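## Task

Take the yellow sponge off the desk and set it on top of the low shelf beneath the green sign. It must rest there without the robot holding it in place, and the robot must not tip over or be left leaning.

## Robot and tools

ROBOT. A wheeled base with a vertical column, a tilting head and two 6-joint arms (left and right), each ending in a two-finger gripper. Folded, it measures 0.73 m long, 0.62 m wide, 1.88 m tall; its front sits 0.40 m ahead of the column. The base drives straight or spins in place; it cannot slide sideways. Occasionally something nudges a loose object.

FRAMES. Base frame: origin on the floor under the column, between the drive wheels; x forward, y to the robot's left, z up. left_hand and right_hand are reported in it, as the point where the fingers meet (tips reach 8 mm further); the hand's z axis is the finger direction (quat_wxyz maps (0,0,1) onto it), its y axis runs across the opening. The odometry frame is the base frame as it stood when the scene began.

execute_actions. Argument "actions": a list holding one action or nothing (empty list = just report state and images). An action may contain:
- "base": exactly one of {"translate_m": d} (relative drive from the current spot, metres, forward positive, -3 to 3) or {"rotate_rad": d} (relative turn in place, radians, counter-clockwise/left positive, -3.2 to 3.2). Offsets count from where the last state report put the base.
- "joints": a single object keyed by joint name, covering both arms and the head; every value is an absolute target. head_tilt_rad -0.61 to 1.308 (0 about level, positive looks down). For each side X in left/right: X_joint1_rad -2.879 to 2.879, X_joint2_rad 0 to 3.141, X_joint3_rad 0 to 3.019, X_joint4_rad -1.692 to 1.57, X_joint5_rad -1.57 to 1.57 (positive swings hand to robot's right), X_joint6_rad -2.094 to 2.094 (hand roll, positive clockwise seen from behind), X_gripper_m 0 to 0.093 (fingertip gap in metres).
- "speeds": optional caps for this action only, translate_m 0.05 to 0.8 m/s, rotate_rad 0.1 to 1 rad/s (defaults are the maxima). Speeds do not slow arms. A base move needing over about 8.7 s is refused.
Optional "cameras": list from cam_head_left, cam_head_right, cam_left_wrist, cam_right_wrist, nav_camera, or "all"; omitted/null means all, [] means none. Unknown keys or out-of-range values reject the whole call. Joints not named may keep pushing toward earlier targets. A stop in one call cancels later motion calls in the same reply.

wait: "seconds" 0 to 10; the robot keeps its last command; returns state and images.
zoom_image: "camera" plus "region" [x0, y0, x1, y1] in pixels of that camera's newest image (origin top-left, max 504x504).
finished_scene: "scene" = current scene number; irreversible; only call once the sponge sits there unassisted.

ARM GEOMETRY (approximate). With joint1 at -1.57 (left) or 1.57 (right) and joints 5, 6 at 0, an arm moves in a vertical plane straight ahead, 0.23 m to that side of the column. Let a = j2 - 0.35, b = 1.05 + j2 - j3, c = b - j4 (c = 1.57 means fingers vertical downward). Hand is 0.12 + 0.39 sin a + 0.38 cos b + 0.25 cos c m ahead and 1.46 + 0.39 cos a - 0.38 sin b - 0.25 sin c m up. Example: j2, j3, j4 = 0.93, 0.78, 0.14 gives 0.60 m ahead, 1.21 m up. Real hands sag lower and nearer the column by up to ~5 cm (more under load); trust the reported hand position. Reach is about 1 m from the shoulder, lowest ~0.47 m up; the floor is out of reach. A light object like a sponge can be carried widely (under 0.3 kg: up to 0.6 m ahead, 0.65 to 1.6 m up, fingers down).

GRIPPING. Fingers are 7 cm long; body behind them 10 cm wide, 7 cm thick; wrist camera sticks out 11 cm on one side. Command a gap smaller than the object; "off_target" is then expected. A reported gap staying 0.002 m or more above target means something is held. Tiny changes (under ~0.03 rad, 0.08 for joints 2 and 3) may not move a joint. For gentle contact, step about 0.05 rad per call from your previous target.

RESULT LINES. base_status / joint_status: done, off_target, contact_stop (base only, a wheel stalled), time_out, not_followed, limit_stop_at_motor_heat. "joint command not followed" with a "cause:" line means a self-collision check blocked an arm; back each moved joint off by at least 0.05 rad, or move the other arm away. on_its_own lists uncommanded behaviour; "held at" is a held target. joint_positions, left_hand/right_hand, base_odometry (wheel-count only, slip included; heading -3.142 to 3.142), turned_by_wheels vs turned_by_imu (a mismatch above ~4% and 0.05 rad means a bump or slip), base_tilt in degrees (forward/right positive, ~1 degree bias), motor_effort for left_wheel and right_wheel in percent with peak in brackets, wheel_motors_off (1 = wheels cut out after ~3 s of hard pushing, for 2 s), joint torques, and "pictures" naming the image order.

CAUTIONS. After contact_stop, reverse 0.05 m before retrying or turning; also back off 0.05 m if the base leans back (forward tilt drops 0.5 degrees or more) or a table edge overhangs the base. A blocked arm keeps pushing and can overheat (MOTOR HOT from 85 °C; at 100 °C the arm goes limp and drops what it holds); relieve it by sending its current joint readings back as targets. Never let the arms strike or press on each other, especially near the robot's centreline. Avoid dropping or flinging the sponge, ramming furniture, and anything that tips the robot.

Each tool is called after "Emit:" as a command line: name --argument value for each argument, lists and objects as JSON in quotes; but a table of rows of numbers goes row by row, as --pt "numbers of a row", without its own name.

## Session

Emit:
execute_actions --actions '[]'

Scene clock: 0.00 s.
Joint torques (N m, as the arm reports them, + toward a larger angle): no reading
base_odometry: x=+0.000 y=+0.000 heading=+0.000 (m, m, rad; odometry frame)
turned_by_wheels: +0.000 (rad since the last result)
turned_by_imu: +0.000 (rad since the last result)
base_tilt: forward=-0.2 right=+0.1 (deg)
base_status: not commanded
joint_positions: head_tilt_rad=+0.877 left_joint1_rad=-1.573 left_joint2_rad=+0.837 left_joint3_rad=+0.371 left_joint4_rad=-0.908 left_joint5_rad=-0.037 left_joint6_rad=+0.009 left_gripper_m=+0.095 right_joint1_rad=+1.599 right_joint2_rad=+0.887 right_joint3_rad=+0.400 right_joint4_rad=-0.980 right_joint5_rad=+0.014 right_joint6_rad=-0.013 right_gripper_m=+0.094
joint_status: not commanded
wheel_motors_off: 0
motor_effort: left_wheel=+1 right_wheel=+4 (%)
left_hand: x=+0.1428 y=+0.2305 z=+1.2522 quat_wxyz=(+0.412, -0.013, -0.911, -0.015) (m; base frame)
right_hand: x=+0.1370 y=-0.2223 z=+1.2601 quat_wxyz=(+0.454, +0.021, -0.891, -0.004) (m; base frame)
pictures: cam_head_left, cam_head_right, cam_left_wrist, cam_right_wrist, nav_camera
Images, in order (width x height): cam_head_left 896x504, cam_head_right 896x504, cam_left_wrist 616x616, cam_right_wrist 616x616, nav_camera 896x504.

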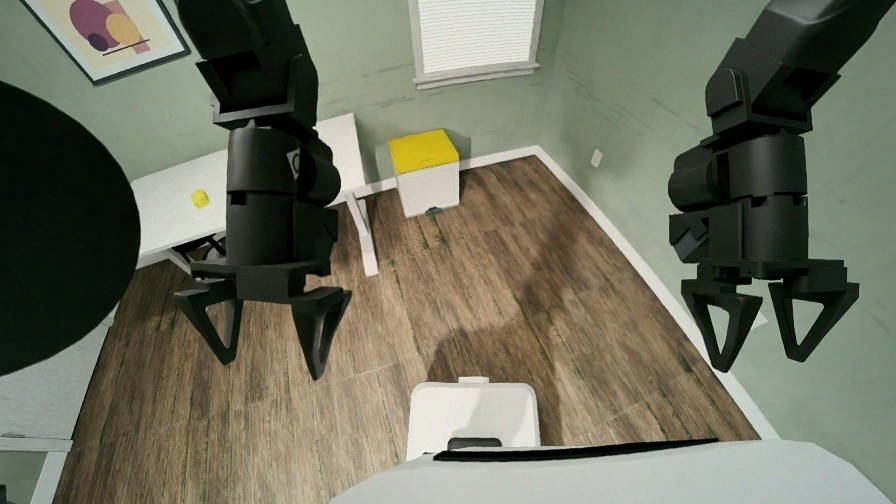

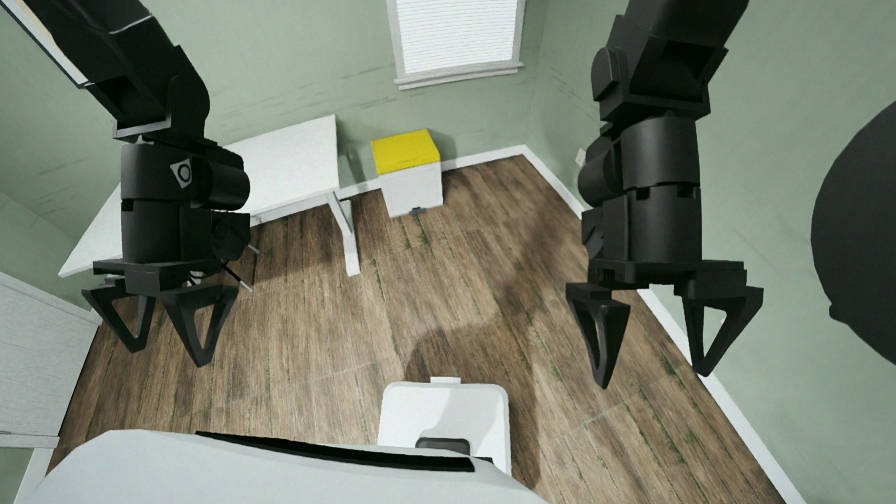

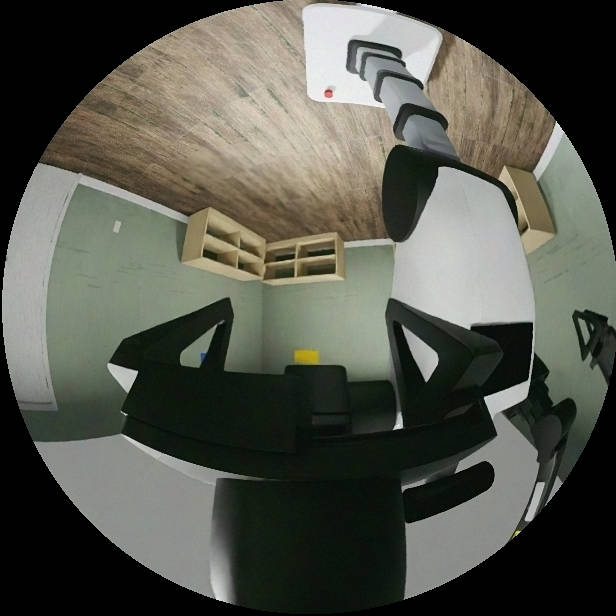

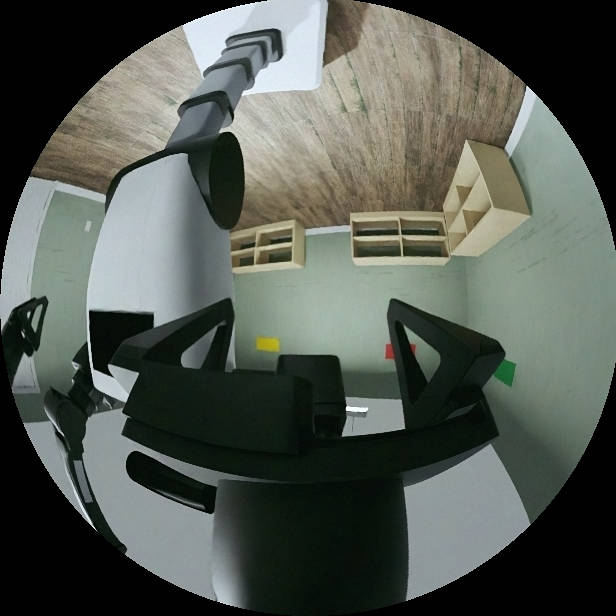

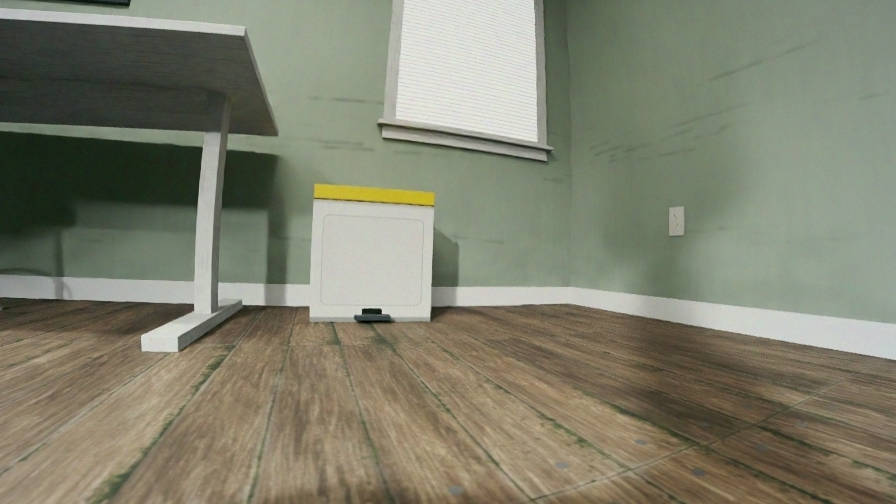

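Emit:
execute_actions --actions '[{"base": {"rotate_rad": 1.09}, "joints": {"head_tilt_rad": 0.6, "right_joint1_rad": 1.57, "right_joint2_rad": 1.75, "right_joint3_rad": 1.66, "right_joint4_rad": -0.27, "right_joint5_rad": 0.0, "right_joint6_rad": 0.0, "right_gripper_m": 0.093}}]'

Scene clock: 118.93 s.
Joint torques (N m, as the arm reports them, + toward a larger angle): left_arm=[-0.64 -6.65 -0.83 -1.08 -0.04 -0.14] | right_arm=[ -0.13 -22.26   3.51   1.06  -0.01   0.14]
base_odometry: x=+0.000 y=+0.000 heading=+1.089 (m, m, rad; odometry frame)
turned_by_wheels: +1.089 (rad since the last result)
turned_by_imu: +1.084 (rad since the last result)
base_tilt: forward=-0.2 right=+0.1 (deg)
base_status: done
joint_positions: head_tilt_rad=+0.618 left_joint1_rad=-1.573 left_joint2_rad=+0.837 left_joint3_rad=+0.371 left_joint4_rad=-0.908 left_joint5_rad=-0.037 left_joint6_rad=+0.009 left_gripper_m=+0.095 right_joint1_rad=+1.569 right_joint2_rad=+1.740 right_joint3_rad=+1.663 right_joint4_rad=-0.278 right_joint5_rad=+0.001 right_joint6_rad=-0.005 right_gripper_m=+0.093
joint_status: all done
wheel_motors_off: 0
motor_effort: left_wheel=-3(32) right_wheel=+2(39) (%)
left_hand: x=+0.1428 y=+0.2305 z=+1.2522 quat_wxyz=(+0.412, -0.013, -0.911, -0.015) (m; base frame)
right_hand: x=+0.7091 y=-0.2268 z=+0.9370 quat_wxyz=(-0.085, +0.002, -0.996, +0.001) (m; base frame)
pictures: cam_head_left, cam_head_right, cam_left_wrist, cam_right_wrist, nav_camera
Images, in order (width x height): cam_head_left 896x504, cam_head_right 896x504, cam_left_wrist 616x616, cam_right_wrist 616x616, nav_camera 896x504.

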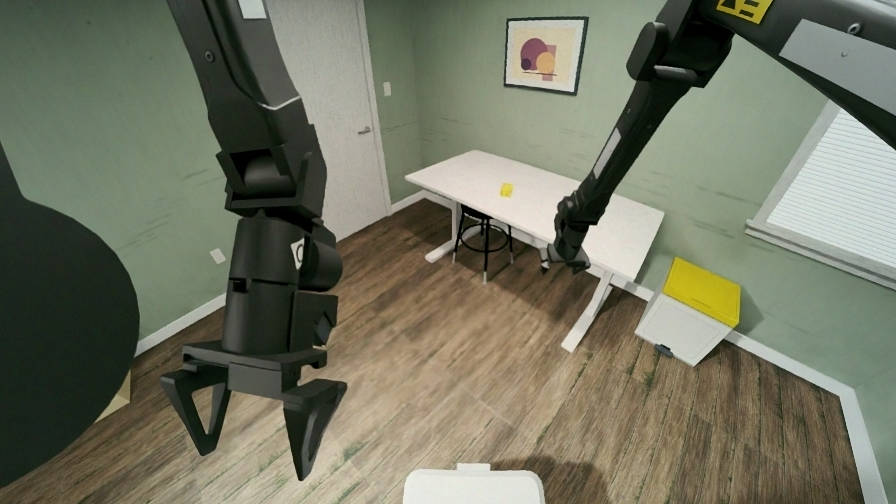

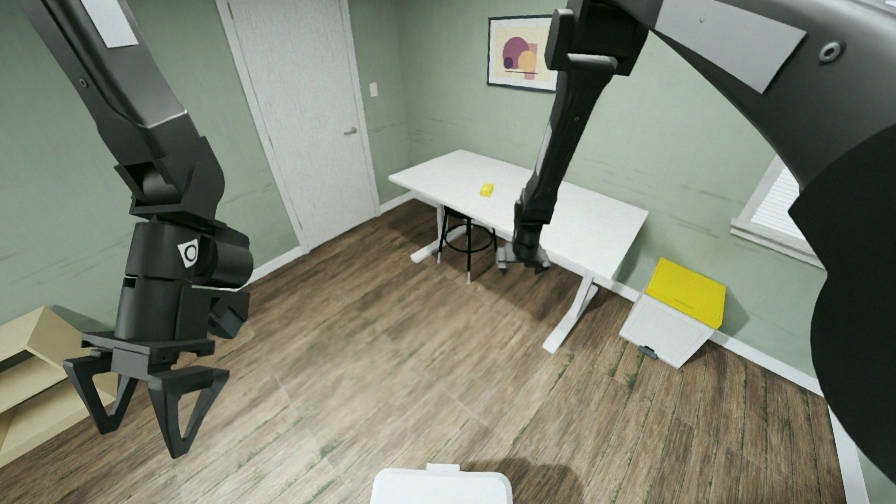

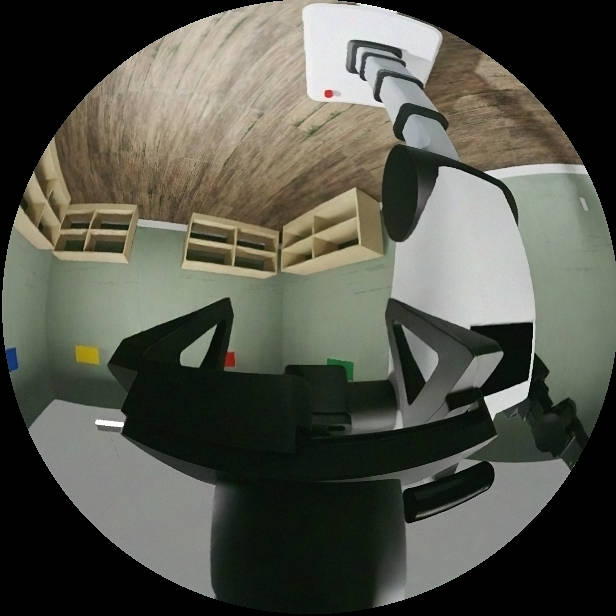

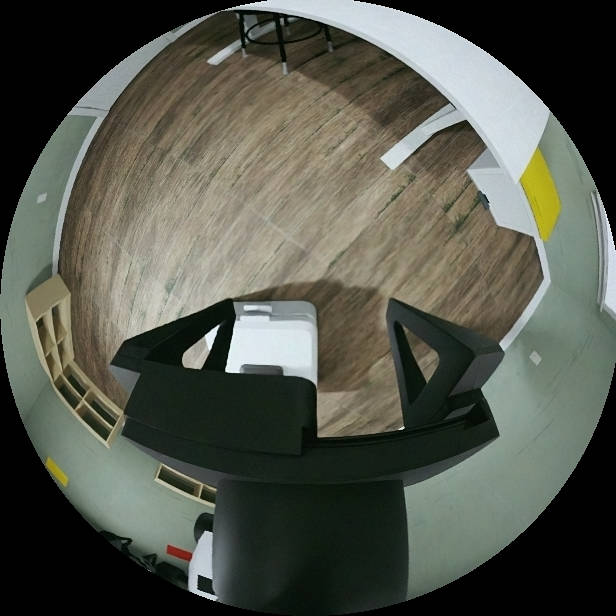

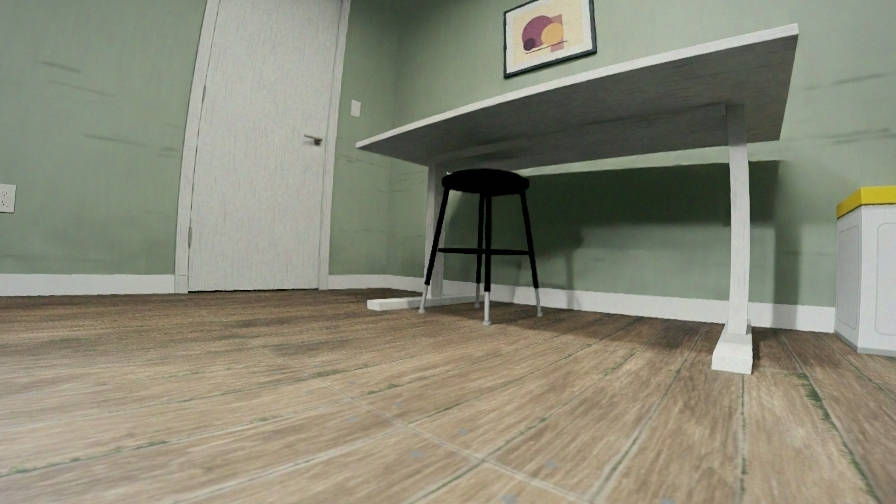

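Emit:
zoom_image --camera "cam_head_left" --region '[460, 150, 560, 230]'

Emit:
zoom_image --camera "cam_head_right" --region '[440, 150, 540, 230]'

Region (460, 150, 560, 230) of cam_head_left's 896x504 image, scaled by 5.040, with more detail than that image has; it fills the top 403 rows of this view, and the rest is white.

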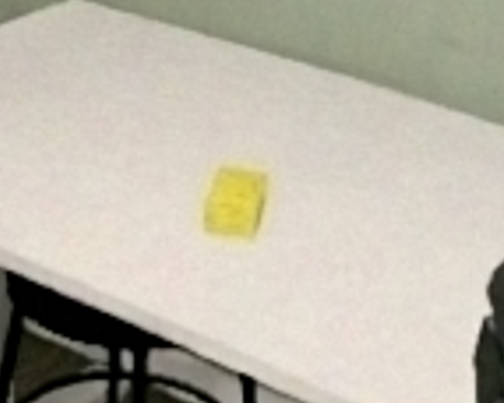

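Region (440, 150, 540, 230) of cam_head_right's 896x504 image, scaled by 5.040, with more detail than that image has; it fills the top 403 rows of this view, and the rest is white.

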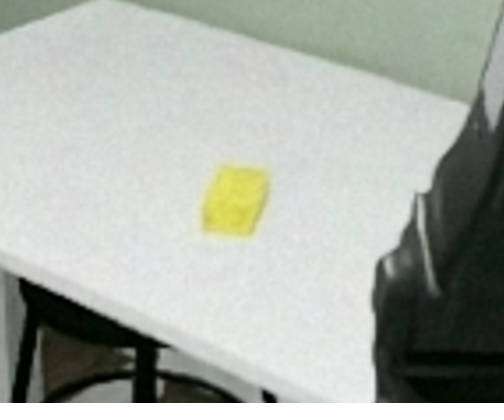

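Emit:
execute_actions --actions '[{"base": {"translate_m": 1.05}, "joints": {"head_tilt_rad": 0.85, "right_joint2_rad": 1.88, "right_joint3_rad": 1.66, "right_joint4_rad": -0.305, "right_joint6_rad": 0.3}}]' --cameras '["cam_head_left", "cam_head_right", "cam_right_wrist", "nav_camera"]'

Scene clock: 164.23 s.
Joint torques (N m, as the arm reports them, + toward a larger angle): left_arm=[-0.62 -6.87 -0.92 -1.07 -0.04 -0.14] | right_arm=[ -0.23 -21.98   2.89   0.1    0.01   0.18]
base_odometry: x=+0.486 y=+0.931 heading=+1.089 (m, m, rad; odometry frame)
turned_by_wheels: +0.000 (rad since the last result)
turned_by_imu: -0.002 (rad since the last result)
base_tilt: forward=-0.2 right=+0.1 (deg)
base_status: done
joint_positions: head_tilt_rad=+0.852 left_joint1_rad=-1.573 left_joint2_rad=+0.837 left_joint3_rad=+0.373 left_joint4_rad=-0.908 left_joint5_rad=-0.037 left_joint6_rad=+0.009 left_gripper_m=+0.095 right_joint1_rad=+1.569 right_joint2_rad=+1.888 right_joint3_rad=+1.652 right_joint4_rad=-0.297 right_joint5_rad=+0.001 right_joint6_rad=+0.290 right_gripper_m=+0.093
joint_status: all done
wheel_motors_off: 0
motor_effort: left_wheel=+1(45) right_wheel=-1(49) (%)
left_hand: x=+0.1438 y=+0.2305 z=+1.2519 quat_wxyz=(+0.411, -0.013, -0.911, -0.015) (m; base frame)
right_hand: x=+0.6142 y=-0.2268 z=+0.8551 quat_wxyz=(+0.005, -0.145, -0.989, +0.002) (m; base frame)
pictures: cam_head_left, cam_head_right, cam_right_wrist, nav_camera
Images, in order (width x height): cam_head_left 896x504, cam_head_right 896x504, cam_right_wrist 616x616, nav_camera 896x504.

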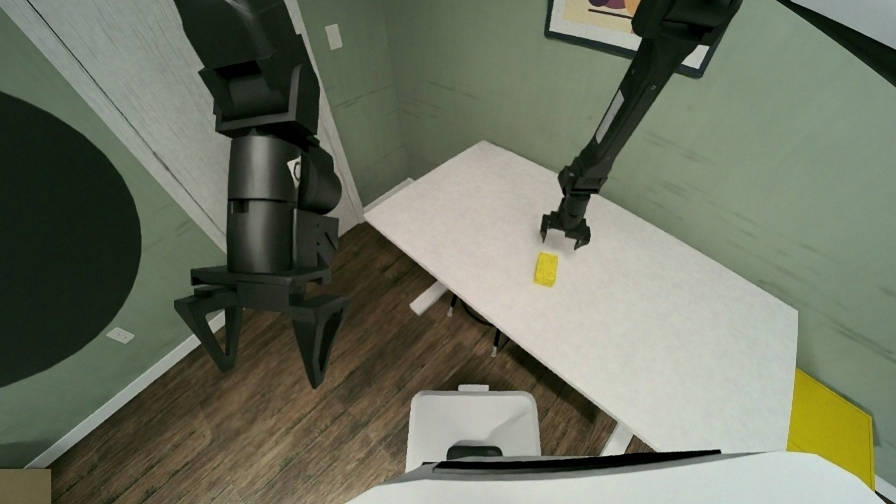

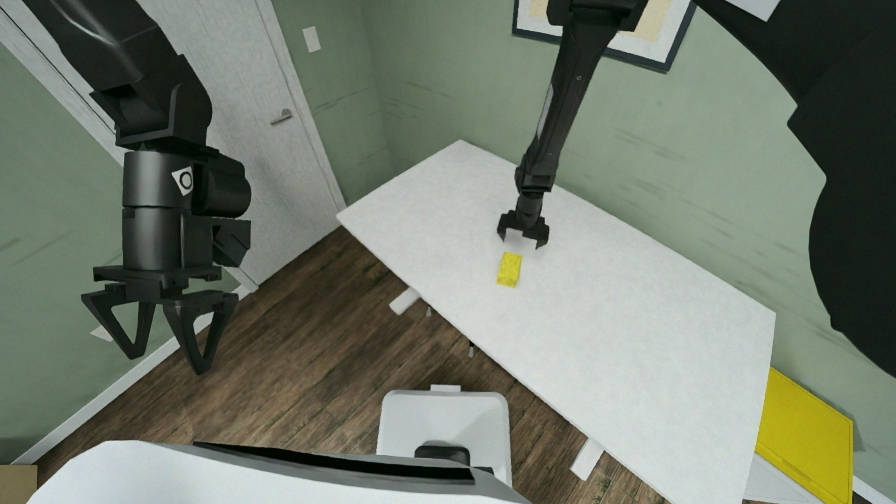

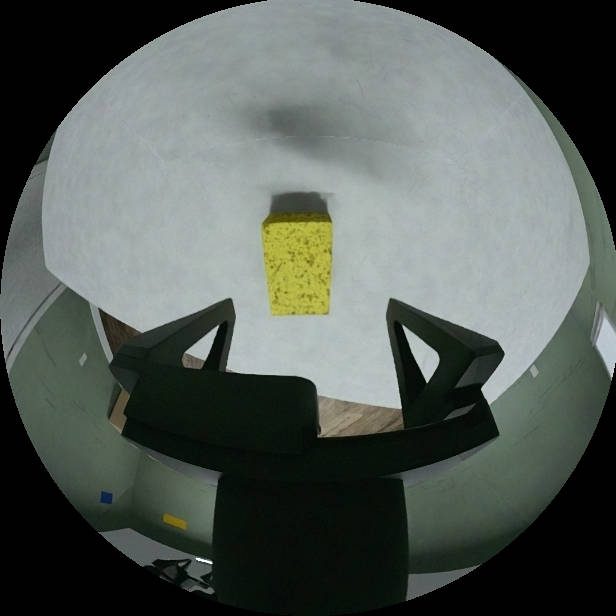

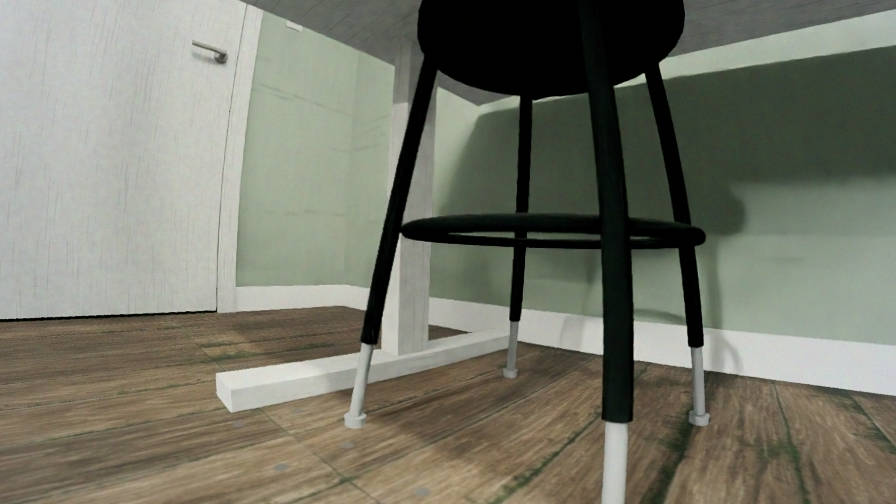

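Emit:
zoom_image --camera "cam_right_wrist" --region '[220, 180, 400, 330]'

Region (220, 180, 400, 330) of cam_right_wrist's 616x616 image, scaled by 2.800, with more detail than that image has.

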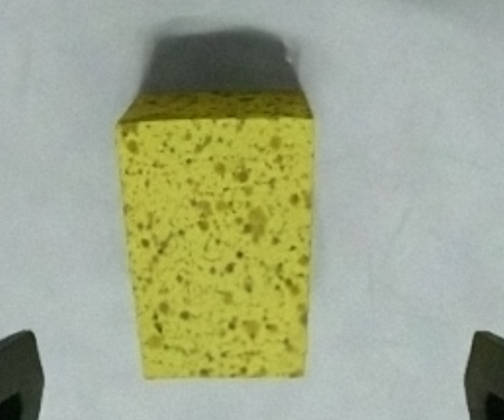

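Emit:
execute_actions --actions '[{"joints": {"right_joint1_rad": 1.595, "right_joint2_rad": 2.155, "right_joint3_rad": 1.925}}]' --cameras '["cam_head_right", "cam_right_wrist"]'

Scene clock: 208.43 s.
Joint torques (N m, as the arm reports them, + toward a larger angle): left_arm=[-0.66 -6.66 -0.96 -1.08 -0.04 -0.13] | right_arm=[  0.54 -21.88   2.97   0.05   0.01   0.18]
base_odometry: x=+0.486 y=+0.931 heading=+1.089 (m, m, rad; odometry frame)
turned_by_wheels: +0.000 (rad since the last result)
turned_by_imu: -0.001 (rad since the last result)
base_tilt: forward=-0.2 right=+0.1 (deg)
base_status: not commanded
joint_positions: head_tilt_rad=+0.852 left_joint1_rad=-1.573 left_joint2_rad=+0.837 left_joint3_rad=+0.373 left_joint4_rad=-0.908 left_joint5_rad=-0.037 left_joint6_rad=+0.009 left_gripper_m=+0.095 right_joint1_rad=+1.587 right_joint2_rad=+2.171 right_joint3_rad=+1.912 right_joint4_rad=-0.297 right_joint5_rad=+0.001 right_joint6_rad=+0.290 right_gripper_m=+0.093
joint_status: all done
wheel_motors_off: 0
motor_effort: left_wheel=+0(0) right_wheel=+0(1) (%)
left_hand: x=+0.1438 y=+0.2305 z=+1.2519 quat_wxyz=(+0.411, -0.013, -0.911, -0.015) (m; base frame)
right_hand: x=+0.5884 y=-0.2114 z=+0.7453 quat_wxyz=(+0.017, -0.140, -0.990, -0.004) (m; base frame)
pictures: cam_head_right, cam_right_wrist
Images, in order (width x height): cam_head_right 896x504, cam_right_wrist 616x616.

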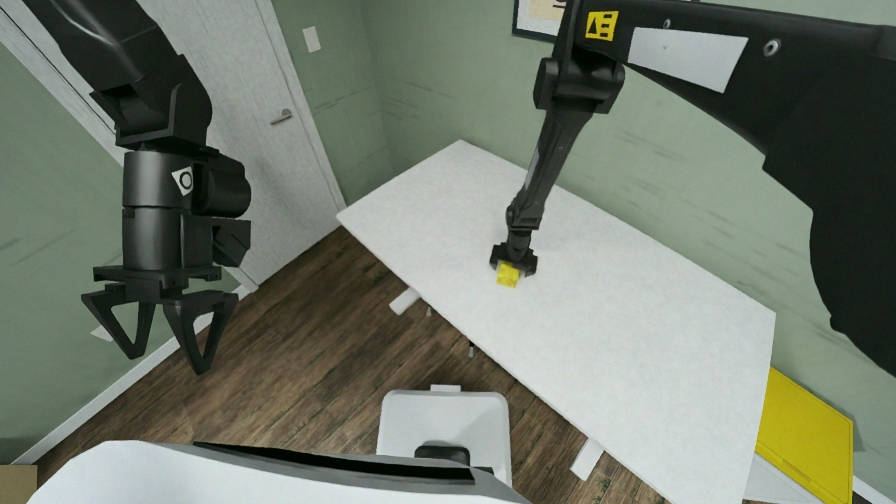

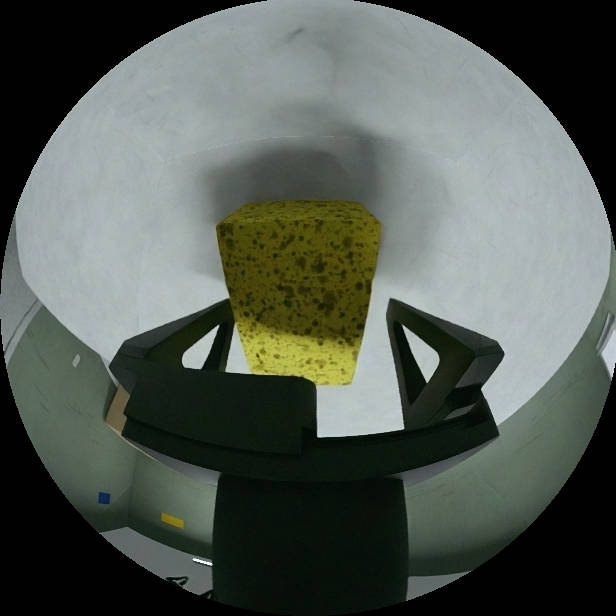

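Emit:
execute_actions --actions '[{"joints": {"right_gripper_m": 0.04}}]' --cameras '["cam_right_wrist", "cam_left_wrist"]'

Scene clock: 215.07 s.
Joint torques (N m, as the arm reports them, + toward a larger angle): left_arm=[-0.7  -6.67 -0.94 -1.07 -0.04 -0.14] | right_arm=[  0.64 -21.96   2.97   0.05   0.01   0.18]
base_odometry: x=+0.486 y=+0.931 heading=+1.089 (m, m, rad; odometry frame)
turned_by_wheels: +0.000 (rad since the last result)
turned_by_imu: -0.001 (rad since the last result)
base_tilt: forward=-0.2 right=+0.1 (deg)
base_status: not commanded
joint_positions: head_tilt_rad=+0.852 left_joint1_rad=-1.573 left_joint2_rad=+0.837 left_joint3_rad=+0.373 left_joint4_rad=-0.908 left_joint5_rad=-0.037 left_joint6_rad=+0.009 left_gripper_m=+0.095 right_joint1_rad=+1.587 right_joint2_rad=+2.171 right_joint3_rad=+1.912 right_joint4_rad=-0.297 right_joint5_rad=+0.001 right_joint6_rad=+0.290 right_gripper_m=+0.059
joint_status: right_gripper_m off_target (ended at +0.059, target +0.040)
wheel_motors_off: 0
motor_effort: left_wheel=+0(0) right_wheel=+0(1) (%)
left_hand: x=+0.1438 y=+0.2305 z=+1.2519 quat_wxyz=(+0.411, -0.013, -0.911, -0.015) (m; base frame)
right_hand: x=+0.5884 y=-0.2113 z=+0.7453 quat_wxyz=(+0.017, -0.140, -0.990, -0.004) (m; base frame)
pictures: cam_left_wrist, cam_right_wrist
Images, in order (width x height): cam_left_wrist 616x616, cam_right_wrist 616x616.

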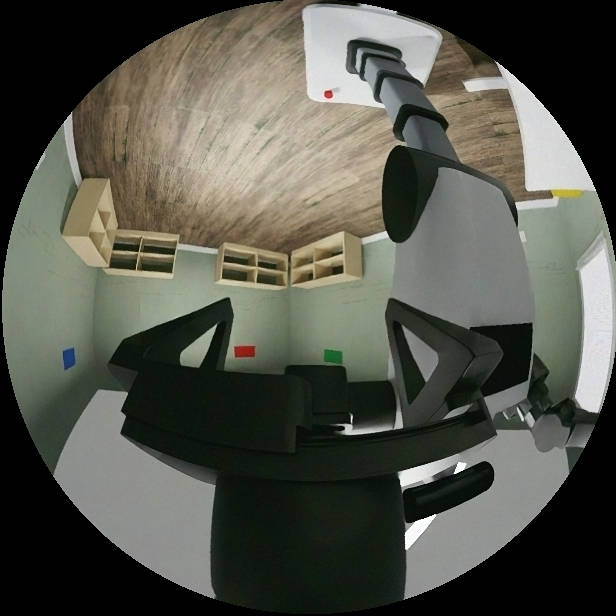

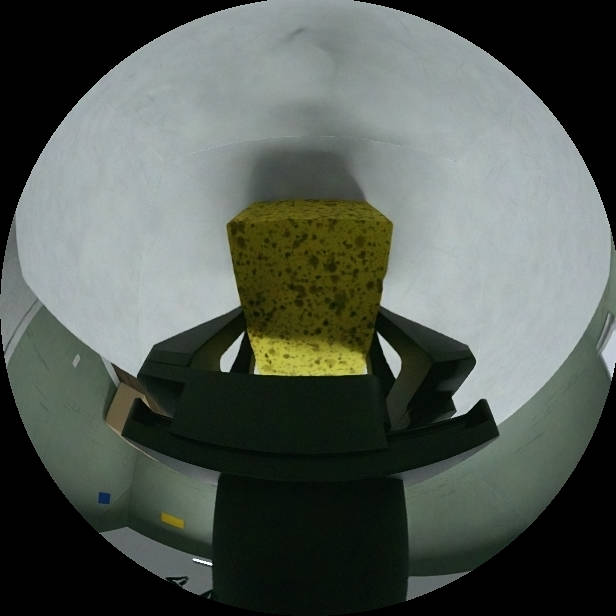

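Emit:
zoom_image --camera "cam_left_wrist" --region '[200, 210, 400, 310]'

Region (200, 210, 400, 310) of cam_left_wrist's 616x616 image, scaled by 2.520, with more detail than that image has.

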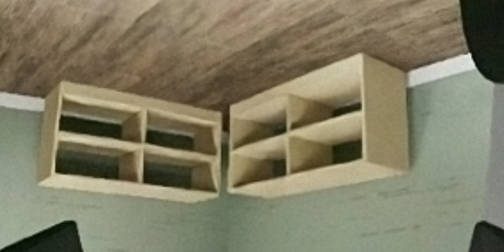

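Emit:
execute_actions --actions '[{"base": {"rotate_rad": -0.157}, "joints": {"right_joint2_rad": 2.02, "right_joint4_rad": -0.42}}]' --cameras '["cam_right_wrist", "cam_left_wrist"]'

Scene clock: 266.80 s.
Joint torques (N m, as the arm reports them, + toward a larger angle): left_arm=[-0.55 -6.61 -1.02 -1.09 -0.04 -0.13] | right_arm=[  0.55 -21.88   3.61   0.02   0.01   0.18]
base_odometry: x=+0.486 y=+0.931 heading=+0.934 (m, m, rad; odometry frame)
turned_by_wheels: -0.156 (rad since the last result)
turned_by_imu: -0.156 (rad since the last result)
base_tilt: forward=-0.2 right=+0.1 (deg)
base_status: done
joint_positions: head_tilt_rad=+0.852 left_joint1_rad=-1.573 left_joint2_rad=+0.837 left_joint3_rad=+0.373 left_joint4_rad=-0.908 left_joint5_rad=-0.037 left_joint6_rad=+0.009 left_gripper_m=+0.095 right_joint1_rad=+1.592 right_joint2_rad=+2.004 right_joint3_rad=+1.923 right_joint4_rad=-0.409 right_joint5_rad=+0.001 right_joint6_rad=+0.290 right_gripper_m=+0.059
joint_status: all done
wheel_motors_off: 0
motor_effort: left_wheel=+0(33) right_wheel=-1(41) (%)
left_hand: x=+0.1438 y=+0.2305 z=+1.2519 quat_wxyz=(+0.411, -0.013, -0.911, -0.015) (m; base frame)
right_hand: x=+0.6785 y=-0.2079 z=+0.8317 quat_wxyz=(-0.015, -0.139, -0.990, -0.011) (m; base frame)
pictures: cam_left_wrist, cam_right_wrist
Images, in order (width x height): cam_left_wrist 616x616, cam_right_wrist 616x616.

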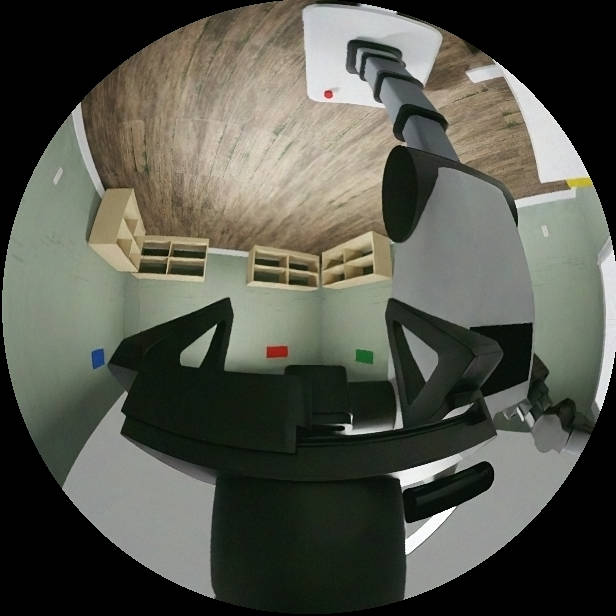

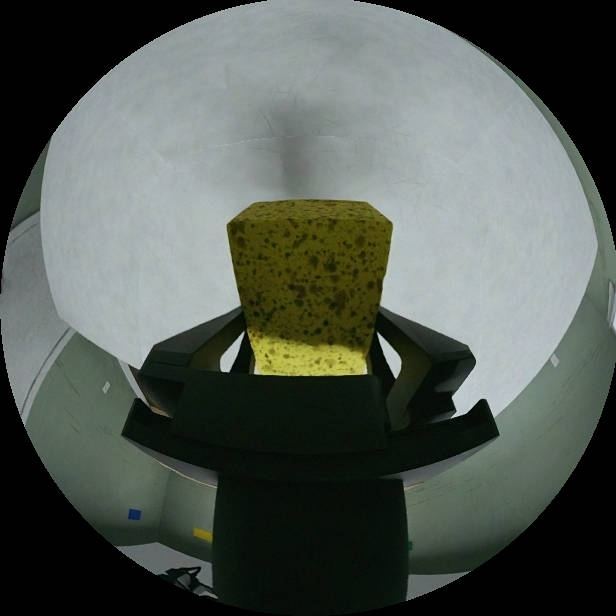

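Emit:
execute_actions --actions '[]'

Scene clock: 296.03 s.
Joint torques (N m, as the arm reports them, + toward a larger angle): left_arm=[-0.56 -6.66 -0.92 -1.07 -0.03 -0.13] | right_arm=[  0.34 -21.81   3.62   0.04   0.02   0.18]
base_odometry: x=+0.486 y=+0.931 heading=+0.934 (m, m, rad; odometry frame)
turned_by_wheels: +0.000 (rad since the last result)
turned_by_imu: -0.001 (rad since the last result)
base_tilt: forward=-0.2 right=+0.1 (deg)
base_status: done
joint_positions: head_tilt_rad=+0.852 left_joint1_rad=-1.573 left_joint2_rad=+0.837 left_joint3_rad=+0.373 left_joint4_rad=-0.908 left_joint5_rad=-0.037 left_joint6_rad=+0.009 left_gripper_m=+0.095 right_joint1_rad=+1.592 right_joint2_rad=+2.004 right_joint3_rad=+1.923 right_joint4_rad=-0.409 right_joint5_rad=+0.001 right_joint6_rad=+0.290 right_gripper_m=+0.059
joint_status: all done
wheel_motors_off: 0
motor_effort: left_wheel=+0(33) right_wheel=-1(41) (%)
left_hand: x=+0.1438 y=+0.2305 z=+1.2519 quat_wxyz=(+0.411, -0.013, -0.911, -0.015) (m; base frame)
right_hand: x=+0.6785 y=-0.2079 z=+0.8317 quat_wxyz=(-0.015, -0.139, -0.990, -0.011) (m; base frame)
pictures: cam_head_left, cam_head_right, cam_left_wrist, cam_right_wrist, nav_camera
Images, in order (width x height): cam_head_left 896x504, cam_head_right 896x504, cam_left_wrist 616x616, cam_right_wrist 616x616, nav_camera 896x504.

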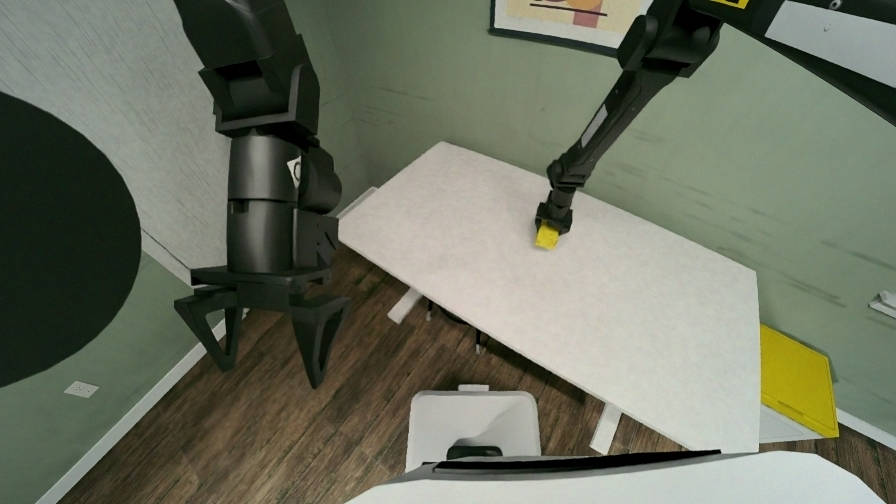

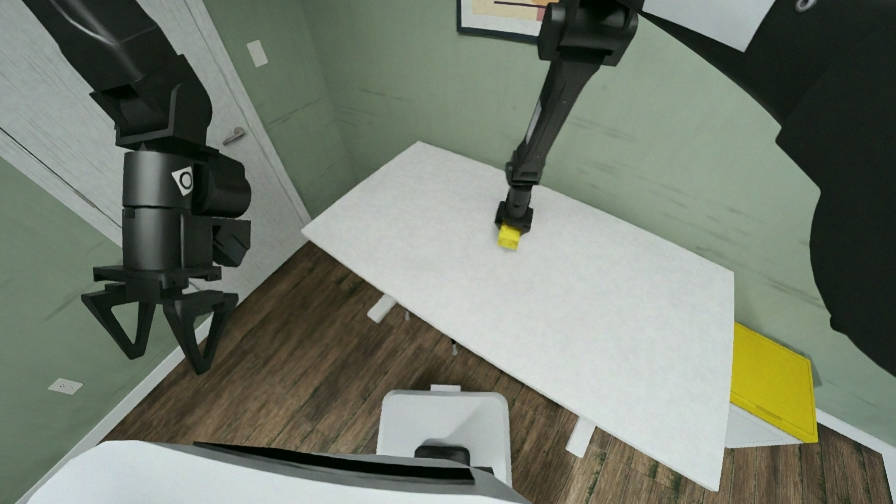

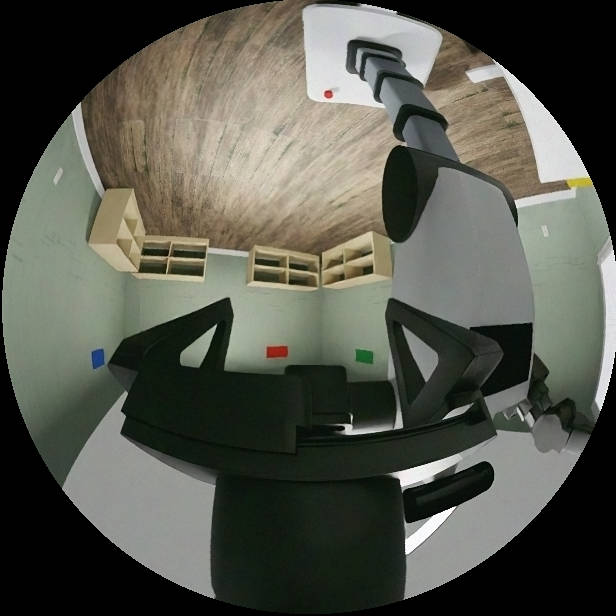

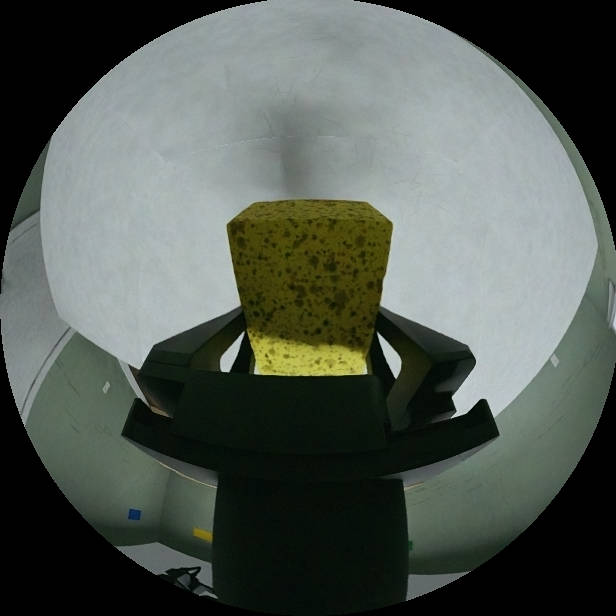

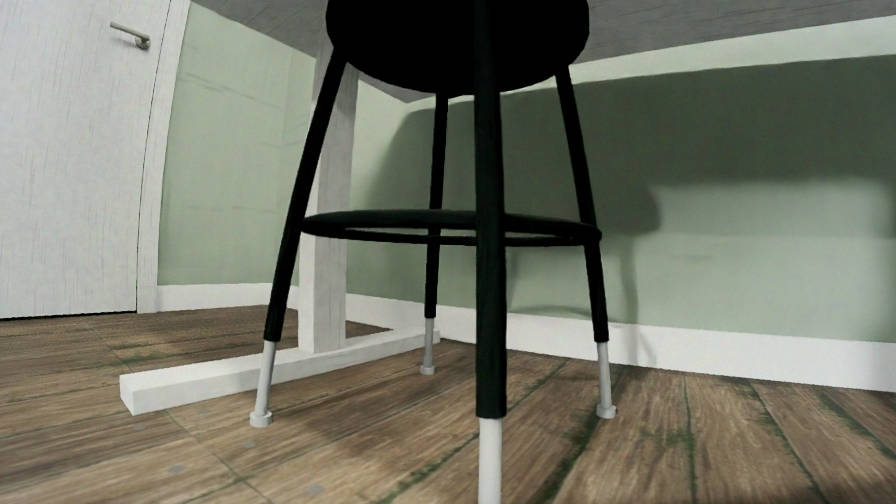

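Emit:
execute_actions --actions '[{"base": {"translate_m": -2.23}, "joints": {"right_joint6_rad": -1.57, "right_joint1_rad": 1.57}}]' --cameras '["cam_left_wrist", "cam_head_right", "cam_right_wrist"]'

Scene clock: 323.53 s.
Joint torques (N m, as the arm reports them, + toward a larger angle): left_arm=[-0.65 -6.73 -0.76 -1.08 -0.04 -0.14] | right_arm=[ -0.71 -21.92   3.6   -0.04  -0.08  -0.03]
base_odometry: x=-0.841 y=-0.861 heading=+0.933 (m, m, rad; odometry frame)
turned_by_wheels: +0.000 (rad since the last result)
turned_by_imu: -0.003 (rad since the last result)
base_tilt: forward=-0.2 right=+0.1 (deg)
base_status: done
joint_positions: head_tilt_rad=+0.852 left_joint1_rad=-1.573 left_joint2_rad=+0.837 left_joint3_rad=+0.371 left_joint4_rad=-0.908 left_joint5_rad=-0.037 left_joint6_rad=+0.009 left_gripper_m=+0.095 right_joint1_rad=+1.579 right_joint2_rad=+2.006 right_joint3_rad=+1.922 right_joint4_rad=-0.409 right_joint5_rad=+0.001 right_joint6_rad=-1.559 right_gripper_m=+0.059
joint_status: all done
wheel_motors_off: 0
motor_effort: left_wheel=-1(46) right_wheel=+0(60) (%)
left_hand: x=+0.1424 y=+0.2305 z=+1.2523 quat_wxyz=(+0.413, -0.013, -0.911, -0.015) (m; base frame)
right_hand: x=+0.6767 y=-0.2188 z=+0.8303 quat_wxyz=(-0.013, +0.704, -0.710, +0.008) (m; base frame)
pictures: cam_head_right, cam_left_wrist, cam_right_wrist
Images, in order (width x height): cam_head_right 896x504, cam_left_wrist 616x616, cam_right_wrist 616x616.

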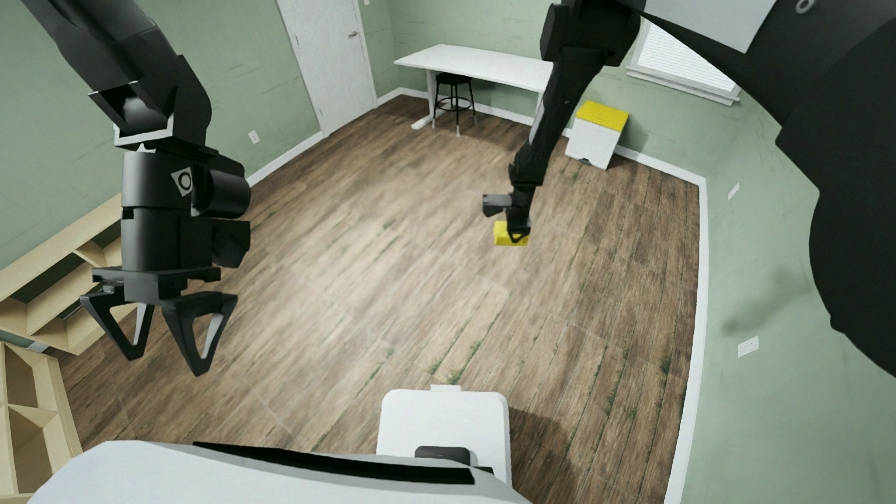

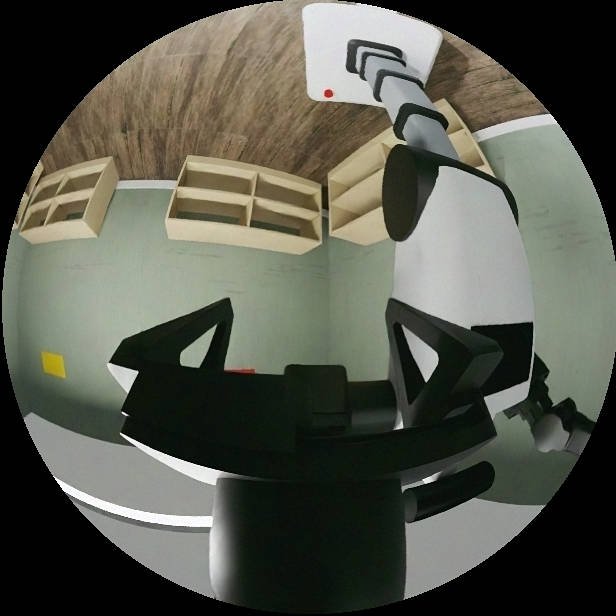

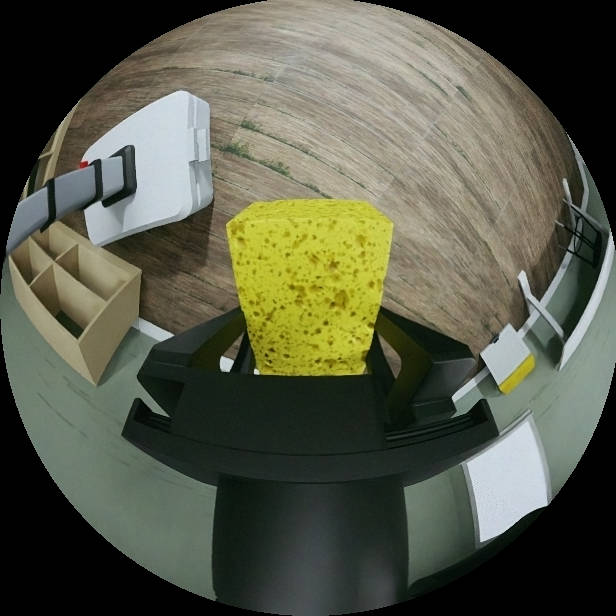

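Emit:
zoom_image --camera "cam_right_wrist" --region '[0, 80, 240, 400]'

Emit:
zoom_image --camera "cam_left_wrist" --region '[290, 0, 560, 260]'

Region (0, 80, 240, 400) of cam_right_wrist's 616x616 image, scaled by 1.575, with more detail than that image has; it fills the left 378 columns of this view, and the rest is white.

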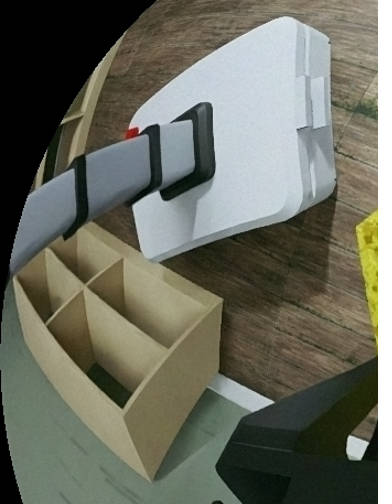

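Region (290, 0, 560, 260) of cam_left_wrist's 616x616 image, scaled by 1.867, with more detail than that image has; it fills the top 485 rows of this view, and the rest is white.

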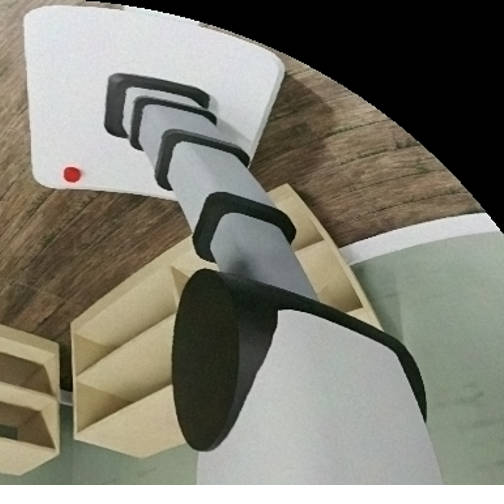

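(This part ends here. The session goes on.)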